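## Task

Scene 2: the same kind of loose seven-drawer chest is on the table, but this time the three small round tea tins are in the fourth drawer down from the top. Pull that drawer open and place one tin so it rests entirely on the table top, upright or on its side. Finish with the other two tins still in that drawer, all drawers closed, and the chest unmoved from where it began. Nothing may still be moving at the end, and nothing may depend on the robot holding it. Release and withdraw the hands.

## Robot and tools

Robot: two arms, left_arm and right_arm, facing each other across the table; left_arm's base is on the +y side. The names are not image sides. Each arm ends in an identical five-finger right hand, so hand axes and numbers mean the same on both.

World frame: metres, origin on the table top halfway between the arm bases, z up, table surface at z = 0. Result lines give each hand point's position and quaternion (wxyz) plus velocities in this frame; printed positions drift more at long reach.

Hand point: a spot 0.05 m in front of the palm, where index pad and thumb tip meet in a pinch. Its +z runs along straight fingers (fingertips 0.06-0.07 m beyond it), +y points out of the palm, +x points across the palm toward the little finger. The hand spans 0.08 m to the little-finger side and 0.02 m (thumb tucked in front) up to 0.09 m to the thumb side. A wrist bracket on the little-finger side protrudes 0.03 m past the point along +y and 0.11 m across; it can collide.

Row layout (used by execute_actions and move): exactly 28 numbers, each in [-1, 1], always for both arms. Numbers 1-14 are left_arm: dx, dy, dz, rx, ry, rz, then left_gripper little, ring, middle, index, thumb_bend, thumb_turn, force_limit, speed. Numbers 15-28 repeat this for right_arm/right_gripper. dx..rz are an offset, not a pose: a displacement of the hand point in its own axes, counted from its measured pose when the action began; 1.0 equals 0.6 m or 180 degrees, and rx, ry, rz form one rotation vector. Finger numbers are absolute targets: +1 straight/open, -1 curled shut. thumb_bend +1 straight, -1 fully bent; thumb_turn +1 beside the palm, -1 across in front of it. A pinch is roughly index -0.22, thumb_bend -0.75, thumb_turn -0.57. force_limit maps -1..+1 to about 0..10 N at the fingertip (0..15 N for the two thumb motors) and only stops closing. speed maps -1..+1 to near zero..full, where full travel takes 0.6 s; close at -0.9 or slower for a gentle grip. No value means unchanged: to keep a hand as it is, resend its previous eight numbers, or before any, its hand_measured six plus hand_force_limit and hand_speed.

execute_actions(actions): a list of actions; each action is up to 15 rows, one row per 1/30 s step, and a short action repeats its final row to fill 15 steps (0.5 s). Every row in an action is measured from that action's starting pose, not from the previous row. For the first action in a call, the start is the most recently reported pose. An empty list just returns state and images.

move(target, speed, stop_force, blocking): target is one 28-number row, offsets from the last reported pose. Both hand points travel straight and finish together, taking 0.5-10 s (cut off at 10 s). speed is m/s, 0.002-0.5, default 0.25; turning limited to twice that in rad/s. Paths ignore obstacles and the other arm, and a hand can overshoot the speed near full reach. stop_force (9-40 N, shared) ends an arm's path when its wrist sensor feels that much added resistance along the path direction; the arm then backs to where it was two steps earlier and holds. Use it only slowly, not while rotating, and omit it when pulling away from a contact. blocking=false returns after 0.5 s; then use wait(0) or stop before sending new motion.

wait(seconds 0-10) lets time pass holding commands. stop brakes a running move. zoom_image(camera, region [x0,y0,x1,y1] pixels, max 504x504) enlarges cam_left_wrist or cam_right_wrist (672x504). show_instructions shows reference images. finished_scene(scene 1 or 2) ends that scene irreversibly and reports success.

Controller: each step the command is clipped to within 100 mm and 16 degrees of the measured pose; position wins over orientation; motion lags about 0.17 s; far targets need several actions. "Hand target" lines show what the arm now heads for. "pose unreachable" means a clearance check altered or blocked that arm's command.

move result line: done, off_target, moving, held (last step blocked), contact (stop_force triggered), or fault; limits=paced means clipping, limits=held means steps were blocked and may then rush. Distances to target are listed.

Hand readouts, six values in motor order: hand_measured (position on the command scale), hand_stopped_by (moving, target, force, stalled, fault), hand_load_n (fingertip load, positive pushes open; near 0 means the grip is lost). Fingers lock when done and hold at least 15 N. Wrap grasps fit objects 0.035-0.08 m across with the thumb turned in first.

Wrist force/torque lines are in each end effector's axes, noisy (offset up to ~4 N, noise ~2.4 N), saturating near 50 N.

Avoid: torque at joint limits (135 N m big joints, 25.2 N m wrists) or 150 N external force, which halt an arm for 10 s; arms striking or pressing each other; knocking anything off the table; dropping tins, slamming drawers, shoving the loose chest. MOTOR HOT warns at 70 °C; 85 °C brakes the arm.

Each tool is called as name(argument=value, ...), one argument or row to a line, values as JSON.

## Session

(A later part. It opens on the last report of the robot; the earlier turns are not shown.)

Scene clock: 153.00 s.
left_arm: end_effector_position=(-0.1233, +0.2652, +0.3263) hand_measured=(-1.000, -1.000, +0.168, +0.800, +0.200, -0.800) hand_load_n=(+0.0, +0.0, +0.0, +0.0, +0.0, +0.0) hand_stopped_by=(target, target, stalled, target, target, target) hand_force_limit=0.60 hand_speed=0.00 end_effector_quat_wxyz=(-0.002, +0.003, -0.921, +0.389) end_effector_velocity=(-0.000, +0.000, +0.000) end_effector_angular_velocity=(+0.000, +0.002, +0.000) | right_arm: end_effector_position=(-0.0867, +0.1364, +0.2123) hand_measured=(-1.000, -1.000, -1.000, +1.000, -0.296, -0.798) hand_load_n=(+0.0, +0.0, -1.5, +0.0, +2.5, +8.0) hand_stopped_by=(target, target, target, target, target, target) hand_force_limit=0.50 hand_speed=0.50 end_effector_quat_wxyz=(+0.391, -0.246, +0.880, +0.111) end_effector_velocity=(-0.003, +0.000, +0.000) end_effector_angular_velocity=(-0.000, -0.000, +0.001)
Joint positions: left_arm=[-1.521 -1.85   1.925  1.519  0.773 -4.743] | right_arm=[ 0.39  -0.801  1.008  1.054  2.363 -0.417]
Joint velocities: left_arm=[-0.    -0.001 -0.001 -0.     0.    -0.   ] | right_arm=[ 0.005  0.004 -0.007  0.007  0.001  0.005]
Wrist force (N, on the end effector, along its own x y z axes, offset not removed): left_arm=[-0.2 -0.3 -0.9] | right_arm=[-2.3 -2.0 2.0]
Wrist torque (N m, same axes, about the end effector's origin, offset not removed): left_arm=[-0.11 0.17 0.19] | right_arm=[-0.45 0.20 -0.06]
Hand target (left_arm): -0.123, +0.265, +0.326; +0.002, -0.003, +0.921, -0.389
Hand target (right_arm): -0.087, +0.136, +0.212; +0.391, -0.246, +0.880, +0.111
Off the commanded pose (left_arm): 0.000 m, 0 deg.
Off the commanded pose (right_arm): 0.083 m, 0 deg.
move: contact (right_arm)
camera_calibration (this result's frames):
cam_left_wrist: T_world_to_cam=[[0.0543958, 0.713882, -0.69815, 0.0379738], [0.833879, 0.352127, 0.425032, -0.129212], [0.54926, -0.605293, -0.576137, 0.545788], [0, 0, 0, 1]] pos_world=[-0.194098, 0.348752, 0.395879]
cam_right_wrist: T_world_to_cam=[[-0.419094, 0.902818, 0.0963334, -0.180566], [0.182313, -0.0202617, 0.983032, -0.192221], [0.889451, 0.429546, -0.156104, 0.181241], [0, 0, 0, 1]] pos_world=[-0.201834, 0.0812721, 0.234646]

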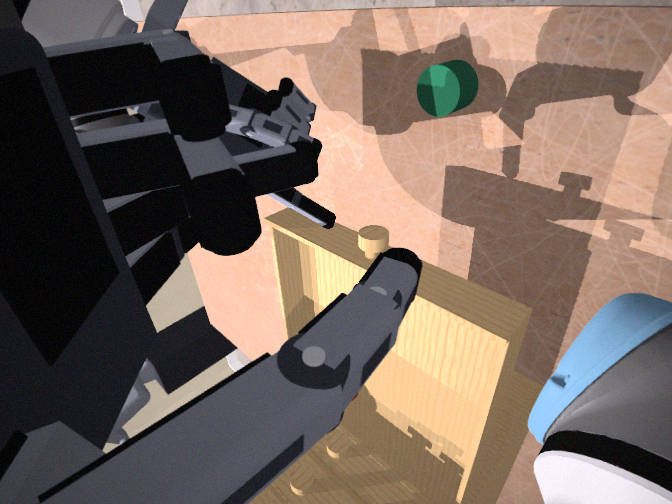

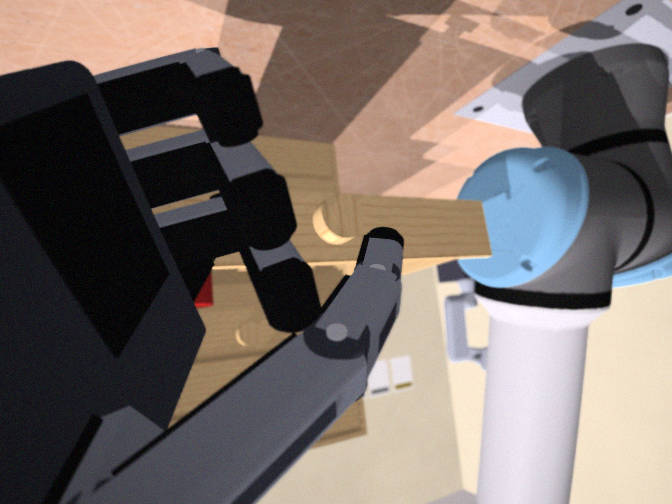

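move(
  target=[0,0,0,0,0,0,-1,-1,0.8,0.8,0.2,-0.8,0.6,0, -0.2,-0.212,0.232,0,0,0,-1,-1,-1,1,-0.3,-0.8,0.5,0.5],
  speed=0.04,
  stop_force=25,
)

move(
  target=[0,0,0,0,0,0,-1,-1,0.8,0.8,0.2,-0.8,0.6,0, -0.09,-0.095,0.104,0,0,0,-1,-1,-1,1,-0.3,-0.8,0.5,0.5],
  speed=0.015,
  stop_force=14,
)

Scene clock: 154.93 s.
left_arm: end_effector_position=(-0.1233, +0.2652, +0.3263) hand_measured=(-1.000, -1.000, +0.168, +0.800, +0.200, -0.800) hand_load_n=(+0.0, +0.0, +0.0, +0.0, +0.0, +0.0) hand_stopped_by=(target, target, stalled, target, target, target) hand_force_limit=0.60 hand_speed=0.00 end_effector_quat_wxyz=(-0.002, +0.003, -0.921, +0.389) end_effector_velocity=(-0.000, +0.000, +0.000) end_effector_angular_velocity=(+0.001, +0.001, -0.000) | right_arm: end_effector_position=(-0.0420, +0.1338, +0.2115) hand_measured=(-1.000, -1.000, -1.000, +1.000, -0.296, -0.798) hand_load_n=(+0.0, +0.0, -1.5, +0.0, +2.5, +8.0) hand_stopped_by=(target, target, target, target, target, target) hand_force_limit=0.50 hand_speed=0.50 end_effector_quat_wxyz=(+0.391, -0.245, +0.880, +0.111) end_effector_velocity=(-0.003, +0.000, +0.000) end_effector_angular_velocity=(+0.001, +0.000, +0.001)
Joint positions: left_arm=[-1.521 -1.85   1.925  1.519  0.773 -4.743] | right_arm=[ 0.315 -0.869  1.111  0.949  2.338 -0.516]
Joint velocities: left_arm=[-0.    -0.001 -0.    -0.     0.001  0.   ] | right_arm=[ 0.005  0.003 -0.005  0.005  0.002  0.005]
Wrist force (N, on the end effector, along its own x y z axes, offset not removed): left_arm=[-0.5 0.6 1.0] | right_arm=[0.1 -3.5 2.9]
Wrist torque (N m, same axes, about the end effector's origin, offset not removed): left_arm=[-0.12 0.18 0.09] | right_arm=[-0.73 -0.04 0.07]
Hand target (left_arm): -0.123, +0.265, +0.326; +0.002, -0.003, +0.921, -0.389
Hand target (right_arm): -0.042, +0.134, +0.212; +0.391, -0.245, +0.880, +0.111
Off the commanded pose (left_arm): 0.000 m, 0 deg.
Off the commanded pose (right_arm): 0.179 m, 0 deg.
move: contact (right_arm)
camera_calibration (this result's frames):
cam_left_wrist: T_world_to_cam=[[0.0543959, 0.713882, -0.69815, 0.0379737], [0.833879, 0.352127, 0.425032, -0.129212], [0.54926, -0.605293, -0.576137, 0.545788], [0, 0, 0, 1]] pos_world=[-0.194098, 0.348752, 0.395879]
cam_right_wrist: T_world_to_cam=[[-0.418587, 0.903086, 0.0960232, -0.15934], [0.181965, -0.0201885, 0.983098, -0.199708], [0.88976, 0.428985, -0.15588, 0.142476], [0, 0, 0, 1]] pos_world=[-0.157127, 0.0787453, 0.233842]

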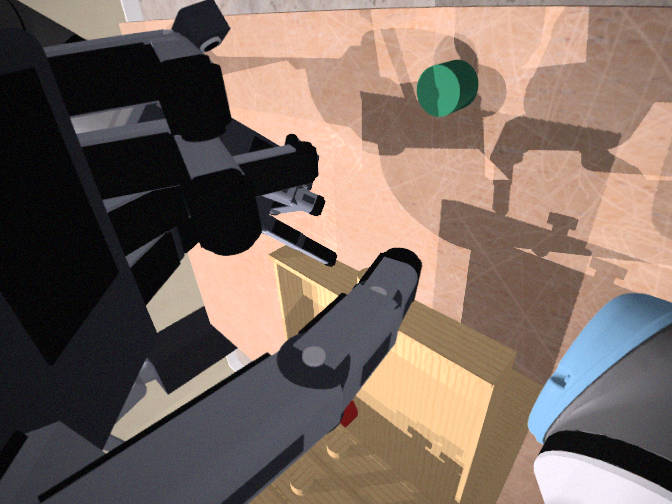

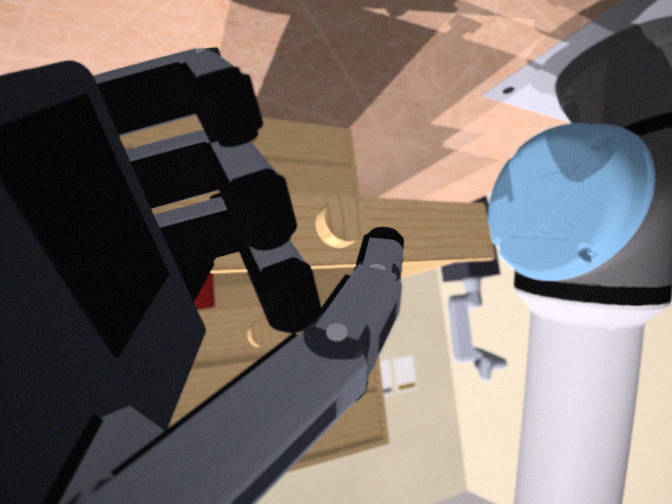

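Scene clock: 161.90 s.
left_arm: end_effector_position=(-0.1233, +0.2652, +0.3263) hand_measured=(-1.000, -1.000, +0.168, +0.800, +0.200, -0.800) hand_load_n=(+0.0, +0.0, +0.0, +0.0, +0.0, +0.0) hand_stopped_by=(target, target, stalled, target, target, target) hand_force_limit=0.60 hand_speed=0.00 end_effector_quat_wxyz=(-0.002, +0.003, -0.921, +0.389) end_effector_velocity=(-0.000, -0.001, +0.000) end_effector_angular_velocity=(-0.003, -0.001, -0.000) | right_arm: end_effector_position=(+0.0579, +0.1281, +0.2099) hand_measured=(-1.000, -1.000, -1.000, +1.000, -0.296, -0.798) hand_load_n=(+0.0, +0.0, -1.5, -3.0, +2.5, +8.0) hand_stopped_by=(target, target, target, target, target, target) hand_force_limit=0.50 hand_speed=0.50 end_effector_quat_wxyz=(+0.392, -0.245, +0.880, +0.111) end_effector_velocity=(+0.002, +0.000, -0.000) end_effector_angular_velocity=(+0.001, +0.002, +0.001)
Joint positions: left_arm=[-1.521 -1.85   1.925  1.519  0.773 -4.743] | right_arm=[ 0.133 -0.988  1.28   0.753  2.258 -0.736]
Joint velocities: left_arm=[-0.     0.    -0.     0.    -0.003  0.   ] | right_arm=[-0.005 -0.002  0.003 -0.005 -0.004 -0.005]
Wrist force (N, on the end effector, along its own x y z axes, offset not removed): left_arm=[0.2 -0.7 -0.6] | right_arm=[-1.2 1.8 2.0]
Wrist torque (N m, same axes, about the end effector's origin, offset not removed): left_arm=[-0.30 0.11 0.12] | right_arm=[-0.43 0.11 0.01]
Hand target (left_arm): -0.123, +0.265, +0.326; +0.002, -0.003, +0.921, -0.389
Hand target (right_arm): +0.058, +0.128, +0.210; +0.392, -0.245, +0.880, +0.111
Off the commanded pose (left_arm): 0.000 m, 0 deg.
Off the commanded pose (right_arm): 0.000 m, 0 deg.
move: done
camera_calibration (this result's frames):
cam_left_wrist: T_world_to_cam=[[0.0543958, 0.713882, -0.69815, 0.0379737], [0.833879, 0.352127, 0.425032, -0.129212], [0.54926, -0.605293, -0.576137, 0.545788], [0, 0, 0, 1]] pos_world=[-0.194098, 0.348752, 0.395879]
cam_right_wrist: T_world_to_cam=[[-0.418627, 0.903087, 0.0958365, -0.112132], [0.181382, -0.0202586, 0.983204, -0.216391], [0.889861, 0.428979, -0.155323, 0.0557181], [0, 0, 0, 1]] pos_world=[-0.0572731, 0.0729791, 0.232157]

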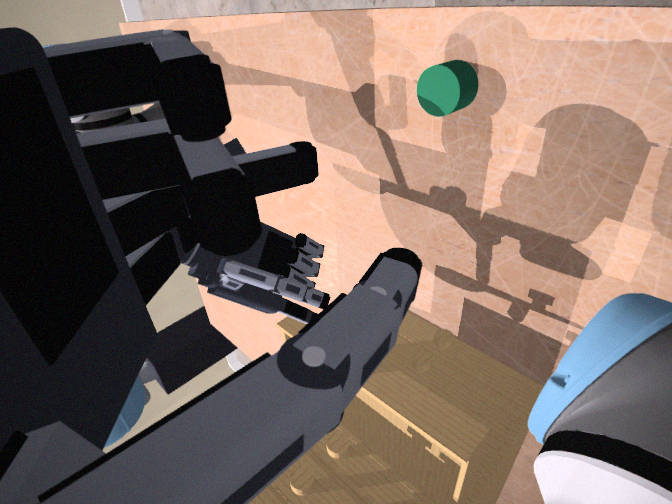

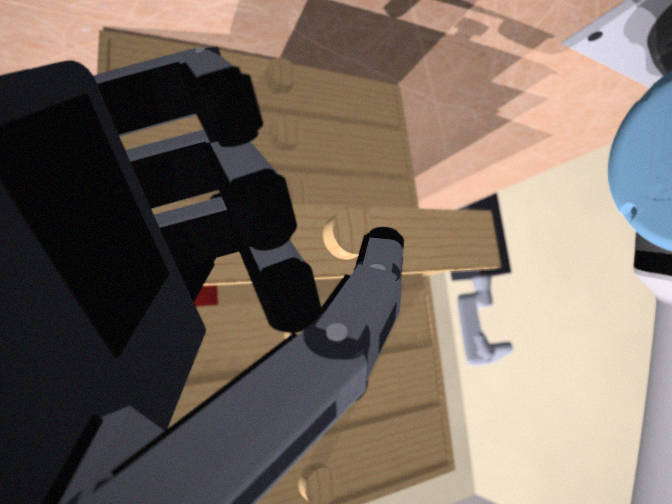

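move(
  target=[0,0,0,0,0,0,-1,-1,0.8,0.8,0.2,-0.8,0.6,0, -0.079,-0.0735,0.092,0,0,0,-1,-1,-1,1,-0.3,-0.8,0.5,0.5],
  speed=0.02,
  stop_force=30,
)

move(
  target=[0,0,0,0,0,0,-1,-1,0.8,0.8,0.2,-0.8,0.6,0, -0.047,-0.043,0.054,0,0,0,-1,-1,-1,1,-0.3,-0.8,0.5,0.5],
  speed=0.006,
  stop_force=16,
)

Scene clock: 166.67 s.
left_arm: end_effector_position=(-0.1233, +0.2652, +0.3263) hand_measured=(-1.000, -1.000, +0.168, +0.800, +0.200, -0.800) hand_load_n=(+0.0, +0.0, +0.0, +0.0, +0.0, +0.0) hand_stopped_by=(target, target, stalled, target, target, target) hand_force_limit=0.60 hand_speed=0.00 end_effector_quat_wxyz=(-0.002, +0.003, -0.921, +0.389) end_effector_velocity=(-0.000, -0.000, +0.000) end_effector_angular_velocity=(-0.001, +0.000, +0.000) | right_arm: end_effector_position=(+0.1427, +0.1282, +0.2082) hand_measured=(-1.000, -1.000, -1.000, +1.000, -0.296, -0.798) hand_load_n=(+0.0, +0.0, -1.5, -0.5, +2.5, +8.0) hand_stopped_by=(target, target, target, target, target, target) hand_force_limit=0.50 hand_speed=0.50 end_effector_quat_wxyz=(+0.392, -0.245, +0.880, +0.111) end_effector_velocity=(+0.003, -0.000, -0.000) end_effector_angular_velocity=(-0.000, -0.000, -0.001)
Joint positions: left_arm=[-1.521 -1.85   1.925  1.519  0.773 -4.743] | right_arm=[-0.031 -1.04   1.346  0.636  2.169 -0.908]
Joint velocities: left_arm=[ 0.     0.    -0.    -0.    -0.001 -0.   ] | right_arm=[-0.005 -0.001  0.002 -0.003 -0.002 -0.004]
Wrist force (N, on the end effector, along its own x y z axes, offset not removed): left_arm=[1.3 0.5 -0.1] | right_arm=[1.1 -2.7 0.2]
Wrist torque (N m, same axes, about the end effector's origin, offset not removed): left_arm=[-0.10 -0.17 0.26] | right_arm=[-0.57 -0.29 0.12]
Hand target (left_arm): -0.123, +0.265, +0.326; +0.002, -0.003, +0.921, -0.389
Hand target (right_arm): +0.143, +0.128, +0.208; +0.392, -0.245, +0.880, +0.111
Off the commanded pose (left_arm): 0.000 m, 0 deg.
Off the commanded pose (right_arm): 0.000 m, 0 deg.
move: done
camera_calibration (this result's frames):
cam_left_wrist: T_world_to_cam=[[0.0543959, 0.713882, -0.69815, 0.0379736], [0.833879, 0.352127, 0.425032, -0.129212], [0.54926, -0.605293, -0.576137, 0.545788], [0, 0, 0, 1]] pos_world=[-0.194098, 0.348752, 0.395879]
cam_right_wrist: T_world_to_cam=[[-0.41866, 0.903099, 0.0955847, -0.0765245], [0.180852, -0.0202337, 0.983302, -0.23007], [0.889953, 0.428956, -0.154856, -0.0201913], [0, 0, 0, 1]] pos_world=[0.0275401, 0.0731152, 0.230416]

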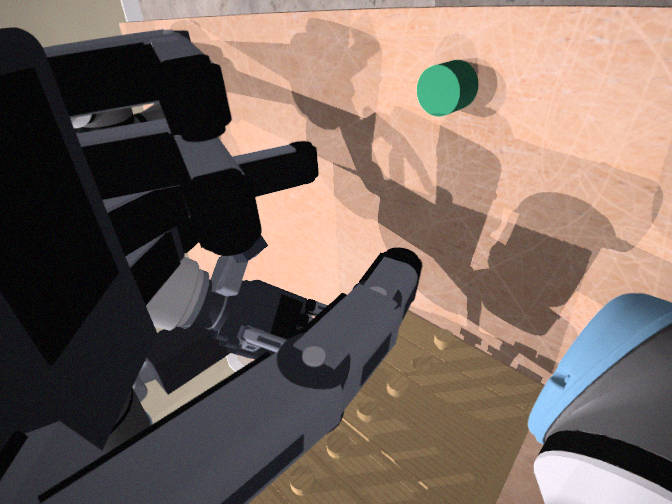

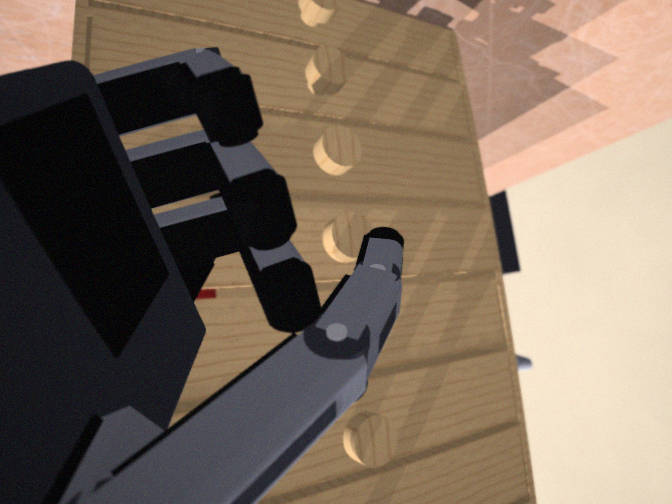

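Scene clock: 168.43 s.
left_arm: end_effector_position=(-0.1233, +0.2652, +0.3263) hand_measured=(-1.000, -1.000, +0.168, +0.800, +0.200, -0.800) hand_load_n=(+0.0, +0.0, +0.0, +0.0, +0.0, +0.0) hand_stopped_by=(target, target, stalled, target, target, target) hand_force_limit=0.60 hand_speed=0.00 end_effector_quat_wxyz=(-0.002, +0.003, -0.921, +0.389) end_effector_velocity=(+0.000, -0.000, +0.000) end_effector_angular_velocity=(-0.001, +0.000, -0.000) | right_arm: end_effector_position=(+0.1511, +0.1283, +0.2082) hand_measured=(-1.000, -1.000, -1.000, +0.998, -0.296, -0.798) hand_load_n=(+0.0, +0.0, -1.5, -12.5, +2.5, +8.0) hand_stopped_by=(target, target, target, target, target, target) hand_force_limit=0.50 hand_speed=0.50 end_effector_quat_wxyz=(+0.392, -0.245, +0.880, +0.111) end_effector_velocity=(-0.002, -0.000, +0.001) end_effector_angular_velocity=(+0.002, -0.000, -0.003)
Joint positions: left_arm=[-1.521 -1.85   1.925  1.519  0.773 -4.743] | right_arm=[-0.047 -1.043  1.349  0.627  2.159 -0.923]
Joint velocities: left_arm=[-0.    -0.001  0.     0.    -0.001  0.   ] | right_arm=[ 0.004 -0.    -0.     0.002  0.004  0.007]
Wrist force (N, on the end effector, along its own x y z axes, offset not removed): left_arm=[0.5 -0.1 1.9] | right_arm=[6.0 9.0 -12.2]
Wrist torque (N m, same axes, about the end effector's origin, offset not removed): left_arm=[-0.37 -0.01 0.26] | right_arm=[-0.36 0.33 0.43]
Hand target (left_arm): -0.123, +0.265, +0.326; +0.002, -0.003, +0.921, -0.389
Hand target (right_arm): +0.151, +0.128, +0.208; +0.392, -0.245, +0.880, +0.111
Off the commanded pose (left_arm): 0.000 m, 0 deg.
Off the commanded pose (right_arm): 0.042 m, 0 deg.
move: contact (right_arm)
camera_calibration (this result's frames):
cam_left_wrist: T_world_to_cam=[[0.0543957, 0.713882, -0.69815, 0.0379737], [0.833879, 0.352127, 0.425032, -0.129212], [0.54926, -0.605293, -0.576137, 0.545788], [0, 0, 0, 1]] pos_world=[-0.194098, 0.348752, 0.395879]
cam_right_wrist: T_world_to_cam=[[-0.418644, 0.903078, 0.0958501, -0.0731391], [0.180765, -0.0205678, 0.983311, -0.231479], [0.889978, 0.428984, -0.154634, -0.0277217], [0, 0, 0, 1]] pos_world=[0.0358957, 0.0731815, 0.230339]

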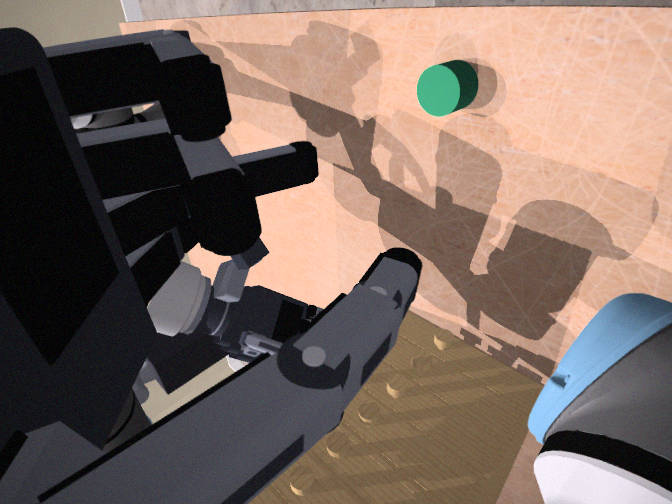

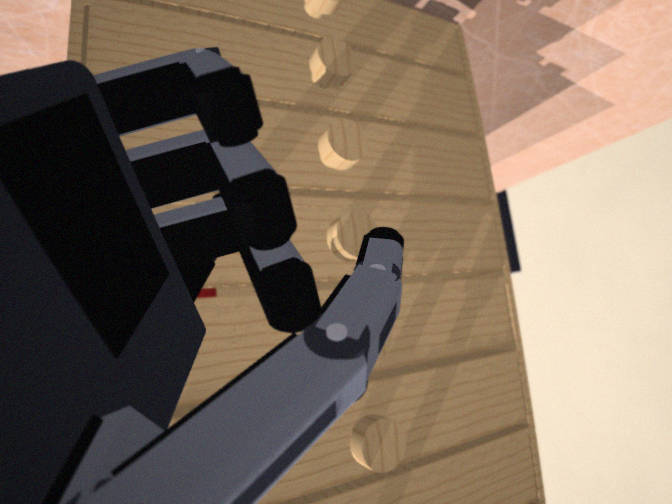

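move(
  target=[0,0,0,0,0,0,-1,-1,0.8,0.8,0.2,-0.8,0.6,0, 0.2,-0.1,-0.2,0,0,0,-1,-1,-1,1,-0.3,-0.8,0.5,0.5],
  speed=0.1,
)

Scene clock: 170.90 s.
left_arm: end_effector_position=(-0.1233, +0.2652, +0.3263) hand_measured=(-1.000, -1.000, +0.168, +0.800, +0.200, -0.800) hand_load_n=(+0.0, +0.0, +0.0, +0.0, +0.0, +0.0) hand_stopped_by=(target, target, stalled, target, target, target) hand_force_limit=0.60 hand_speed=0.00 end_effector_quat_wxyz=(-0.002, +0.003, -0.921, +0.389) end_effector_velocity=(-0.000, -0.000, +0.000) end_effector_angular_velocity=(-0.001, -0.000, -0.000) | right_arm: end_effector_position=(+0.0375, -0.0108, +0.1991) hand_measured=(-1.000, -1.000, -1.000, +1.000, -0.296, -0.798) hand_load_n=(+0.0, +0.0, -1.5, +0.0, +2.5, +8.0) hand_stopped_by=(target, target, target, target, target, target) hand_force_limit=0.50 hand_speed=0.50 end_effector_quat_wxyz=(+0.392, -0.245, +0.880, +0.111) end_effector_velocity=(-0.001, -0.002, -0.000) end_effector_angular_velocity=(-0.001, -0.000, -0.001)
Joint positions: left_arm=[-1.521 -1.85   1.925  1.519  0.773 -4.743] | right_arm=[ 0.186 -1.26   1.728  0.615  2.284 -0.676]
Joint velocities: left_arm=[-0.     0.     0.    -0.    -0.001  0.   ] | right_arm=[ 0.004 -0.002  0.003  0.003  0.002  0.005]
Wrist force (N, on the end effector, along its own x y z axes, offset not removed): left_arm=[-1.7 -1.1 -1.4] | right_arm=[-0.6 -1.6 2.6]
Wrist torque (N m, same axes, about the end effector's origin, offset not removed): left_arm=[-0.26 0.40 0.02] | right_arm=[-0.38 -0.04 0.07]
Hand target (left_arm): -0.123, +0.265, +0.326; +0.002, -0.003, +0.921, -0.389
Hand target (right_arm): +0.037, -0.011, +0.199; +0.392, -0.245, +0.880, +0.111
Off the commanded pose (left_arm): 0.000 m, 0 deg.
Off the commanded pose (right_arm): 0.000 m, 0 deg.
move: done
camera_calibration (this result's frames):
cam_left_wrist: T_world_to_cam=[[0.0543957, 0.713882, -0.69815, 0.0379737], [0.833879, 0.352127, 0.425032, -0.129212], [0.54926, -0.605293, -0.576137, 0.545788], [0, 0, 0, 1]] pos_world=[-0.194098, 0.348752, 0.395879]
cam_right_wrist: T_world_to_cam=[[-0.418603, 0.903063, 0.0961693, 0.00576462], [0.181508, -0.0205648, 0.983174, -0.204897], [0.889846, 0.429016, -0.155305, 0.131726], [0, 0, 0, 1]] pos_world=[-0.0776121, -0.0659319, 0.221353]

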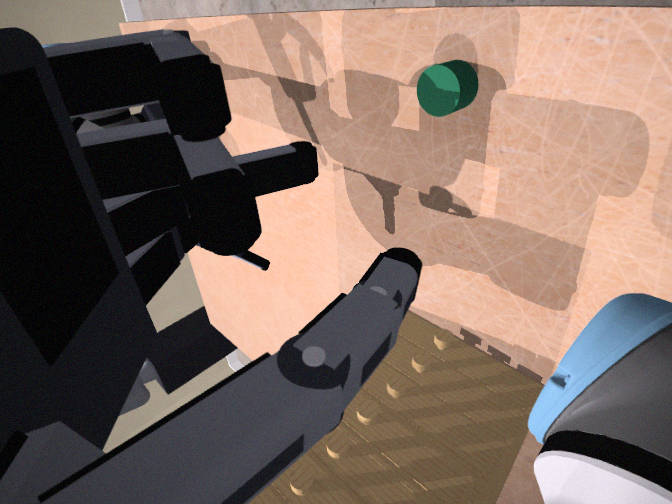

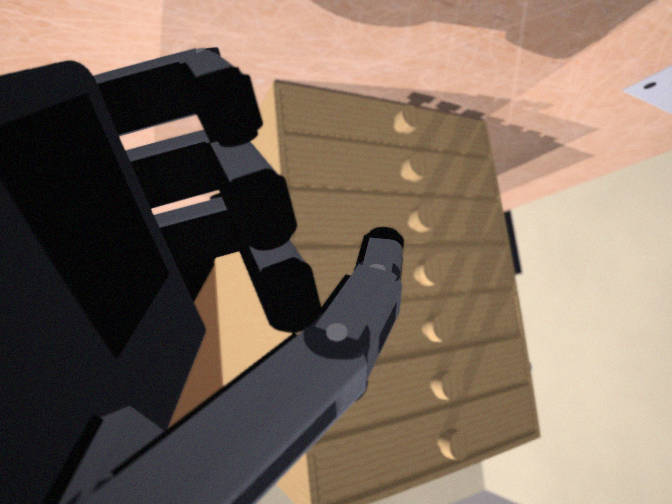

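move(
  target=[0,0,0,0,0,0,-1,-1,0.8,0.8,0.2,-0.8,0.6,0, 0.12,-0.1,-0.1,0,0,0,1,1,1,-1,1,1,0.5,0.5],
  speed=0.15,
)

zoom_image(
  camera="cam_right_wrist",
  region=[200,120,600,420],
)

Scene clock: 172.40 s.
left_arm: end_effector_position=(-0.1233, +0.2652, +0.3263) hand_measured=(-1.000, -1.000, +0.168, +0.800, +0.200, -0.800) hand_load_n=(+0.0, +0.0, +0.0, +0.0, +0.0, +0.0) hand_stopped_by=(target, target, stalled, target, target, target) hand_force_limit=0.60 hand_speed=0.00 end_effector_quat_wxyz=(-0.002, +0.003, -0.921, +0.389) end_effector_velocity=(-0.000, -0.000, -0.000) end_effector_angular_velocity=(-0.000, -0.001, +0.000) | right_arm: end_effector_position=(-0.0104, -0.1100, +0.1856) hand_measured=(+1.000, +1.000, +1.000, -1.000, +1.000, +1.000) hand_load_n=(+0.0, +0.0, +0.0, +0.0, +0.0, +0.0) hand_stopped_by=(target, target, target, target, target, target) hand_force_limit=0.50 hand_speed=0.50 end_effector_quat_wxyz=(+0.391, -0.245, +0.880, +0.111) end_effector_velocity=(-0.001, -0.002, -0.000) end_effector_angular_velocity=(-0.000, -0.000, -0.001)
Joint positions: left_arm=[-1.521 -1.85   1.925  1.519  0.773 -4.743] | right_arm=[ 0.357 -1.361  1.941  0.649  2.352 -0.462]
Joint velocities: left_arm=[ 0.     0.001 -0.     0.    -0.    -0.   ] | right_arm=[ 0.007 -0.     0.003  0.004  0.003  0.009]
Wrist force (N, on the end effector, along its own x y z axes, offset not removed): left_arm=[0.8 -1.1 -1.1] | right_arm=[0.5 -2.8 2.0]
Wrist torque (N m, same axes, about the end effector's origin, offset not removed): left_arm=[-0.18 0.11 0.09] | right_arm=[-0.56 -0.17 0.12]
Hand target (left_arm): -0.123, +0.265, +0.326; +0.002, -0.003, +0.921, -0.389
Hand target (right_arm): -0.011, -0.110, +0.186; +0.391, -0.245, +0.880, +0.111
Off the commanded pose (left_arm): 0.000 m, 0 deg.
Off the commanded pose (right_arm): 0.000 m, 0 deg.
move: done
camera_calibration (this result's frames):
cam_left_wrist: T_world_to_cam=[[0.0543958, 0.713882, -0.69815, 0.0379736], [0.833879, 0.352127, 0.425032, -0.129212], [0.54926, -0.605293, -0.576137, 0.545788], [0, 0, 0, 1]] pos_world=[-0.194098, 0.348752, 0.395879]
cam_right_wrist: T_world_to_cam=[[-0.418667, 0.903019, 0.0963082, 0.0765425], [0.182052, -0.0204413, 0.983076, -0.184925], [0.889705, 0.429115, -0.155839, 0.215001], [0, 0, 0, 1]] pos_world=[-0.125576, -0.16516, 0.207929]

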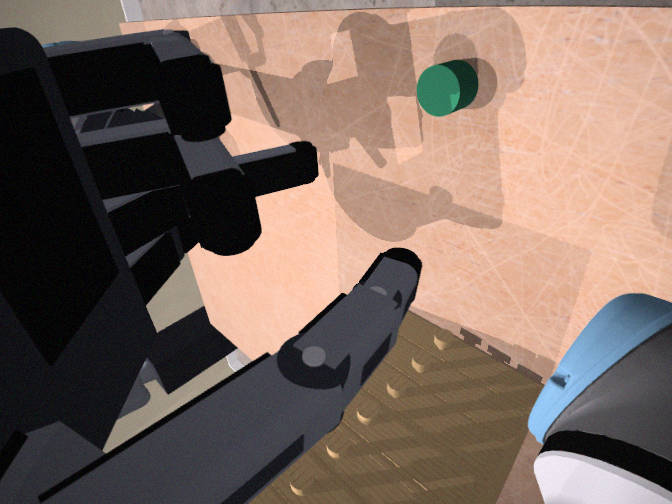

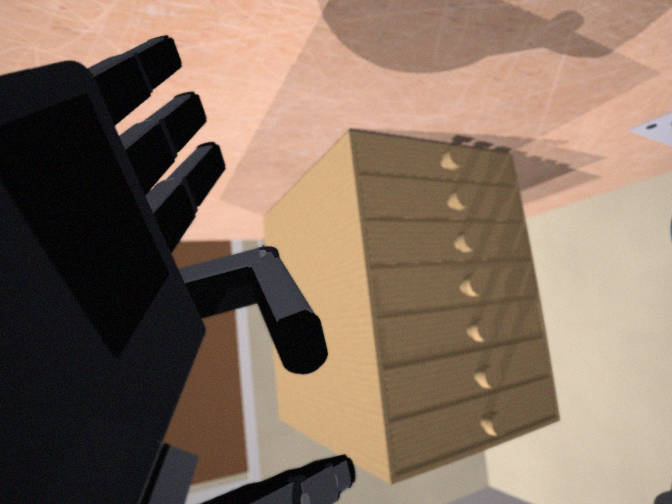

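Region (200, 120, 600, 420) of cam_right_wrist's 672x504 image, scaled by 1.260, with more detail than that image has; it fills the top 378 rows of this view, and the rest is white.

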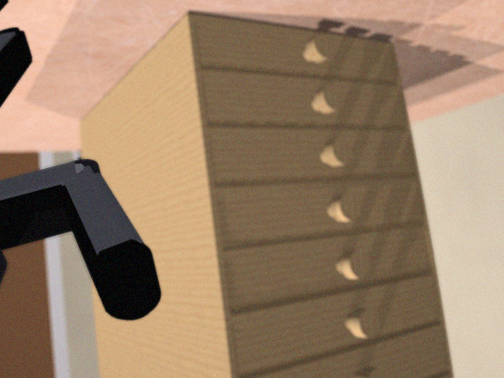

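Flush and shut; arms are clear.

finished_scene(
  scene=2,
)

The scene is finished: the task was done.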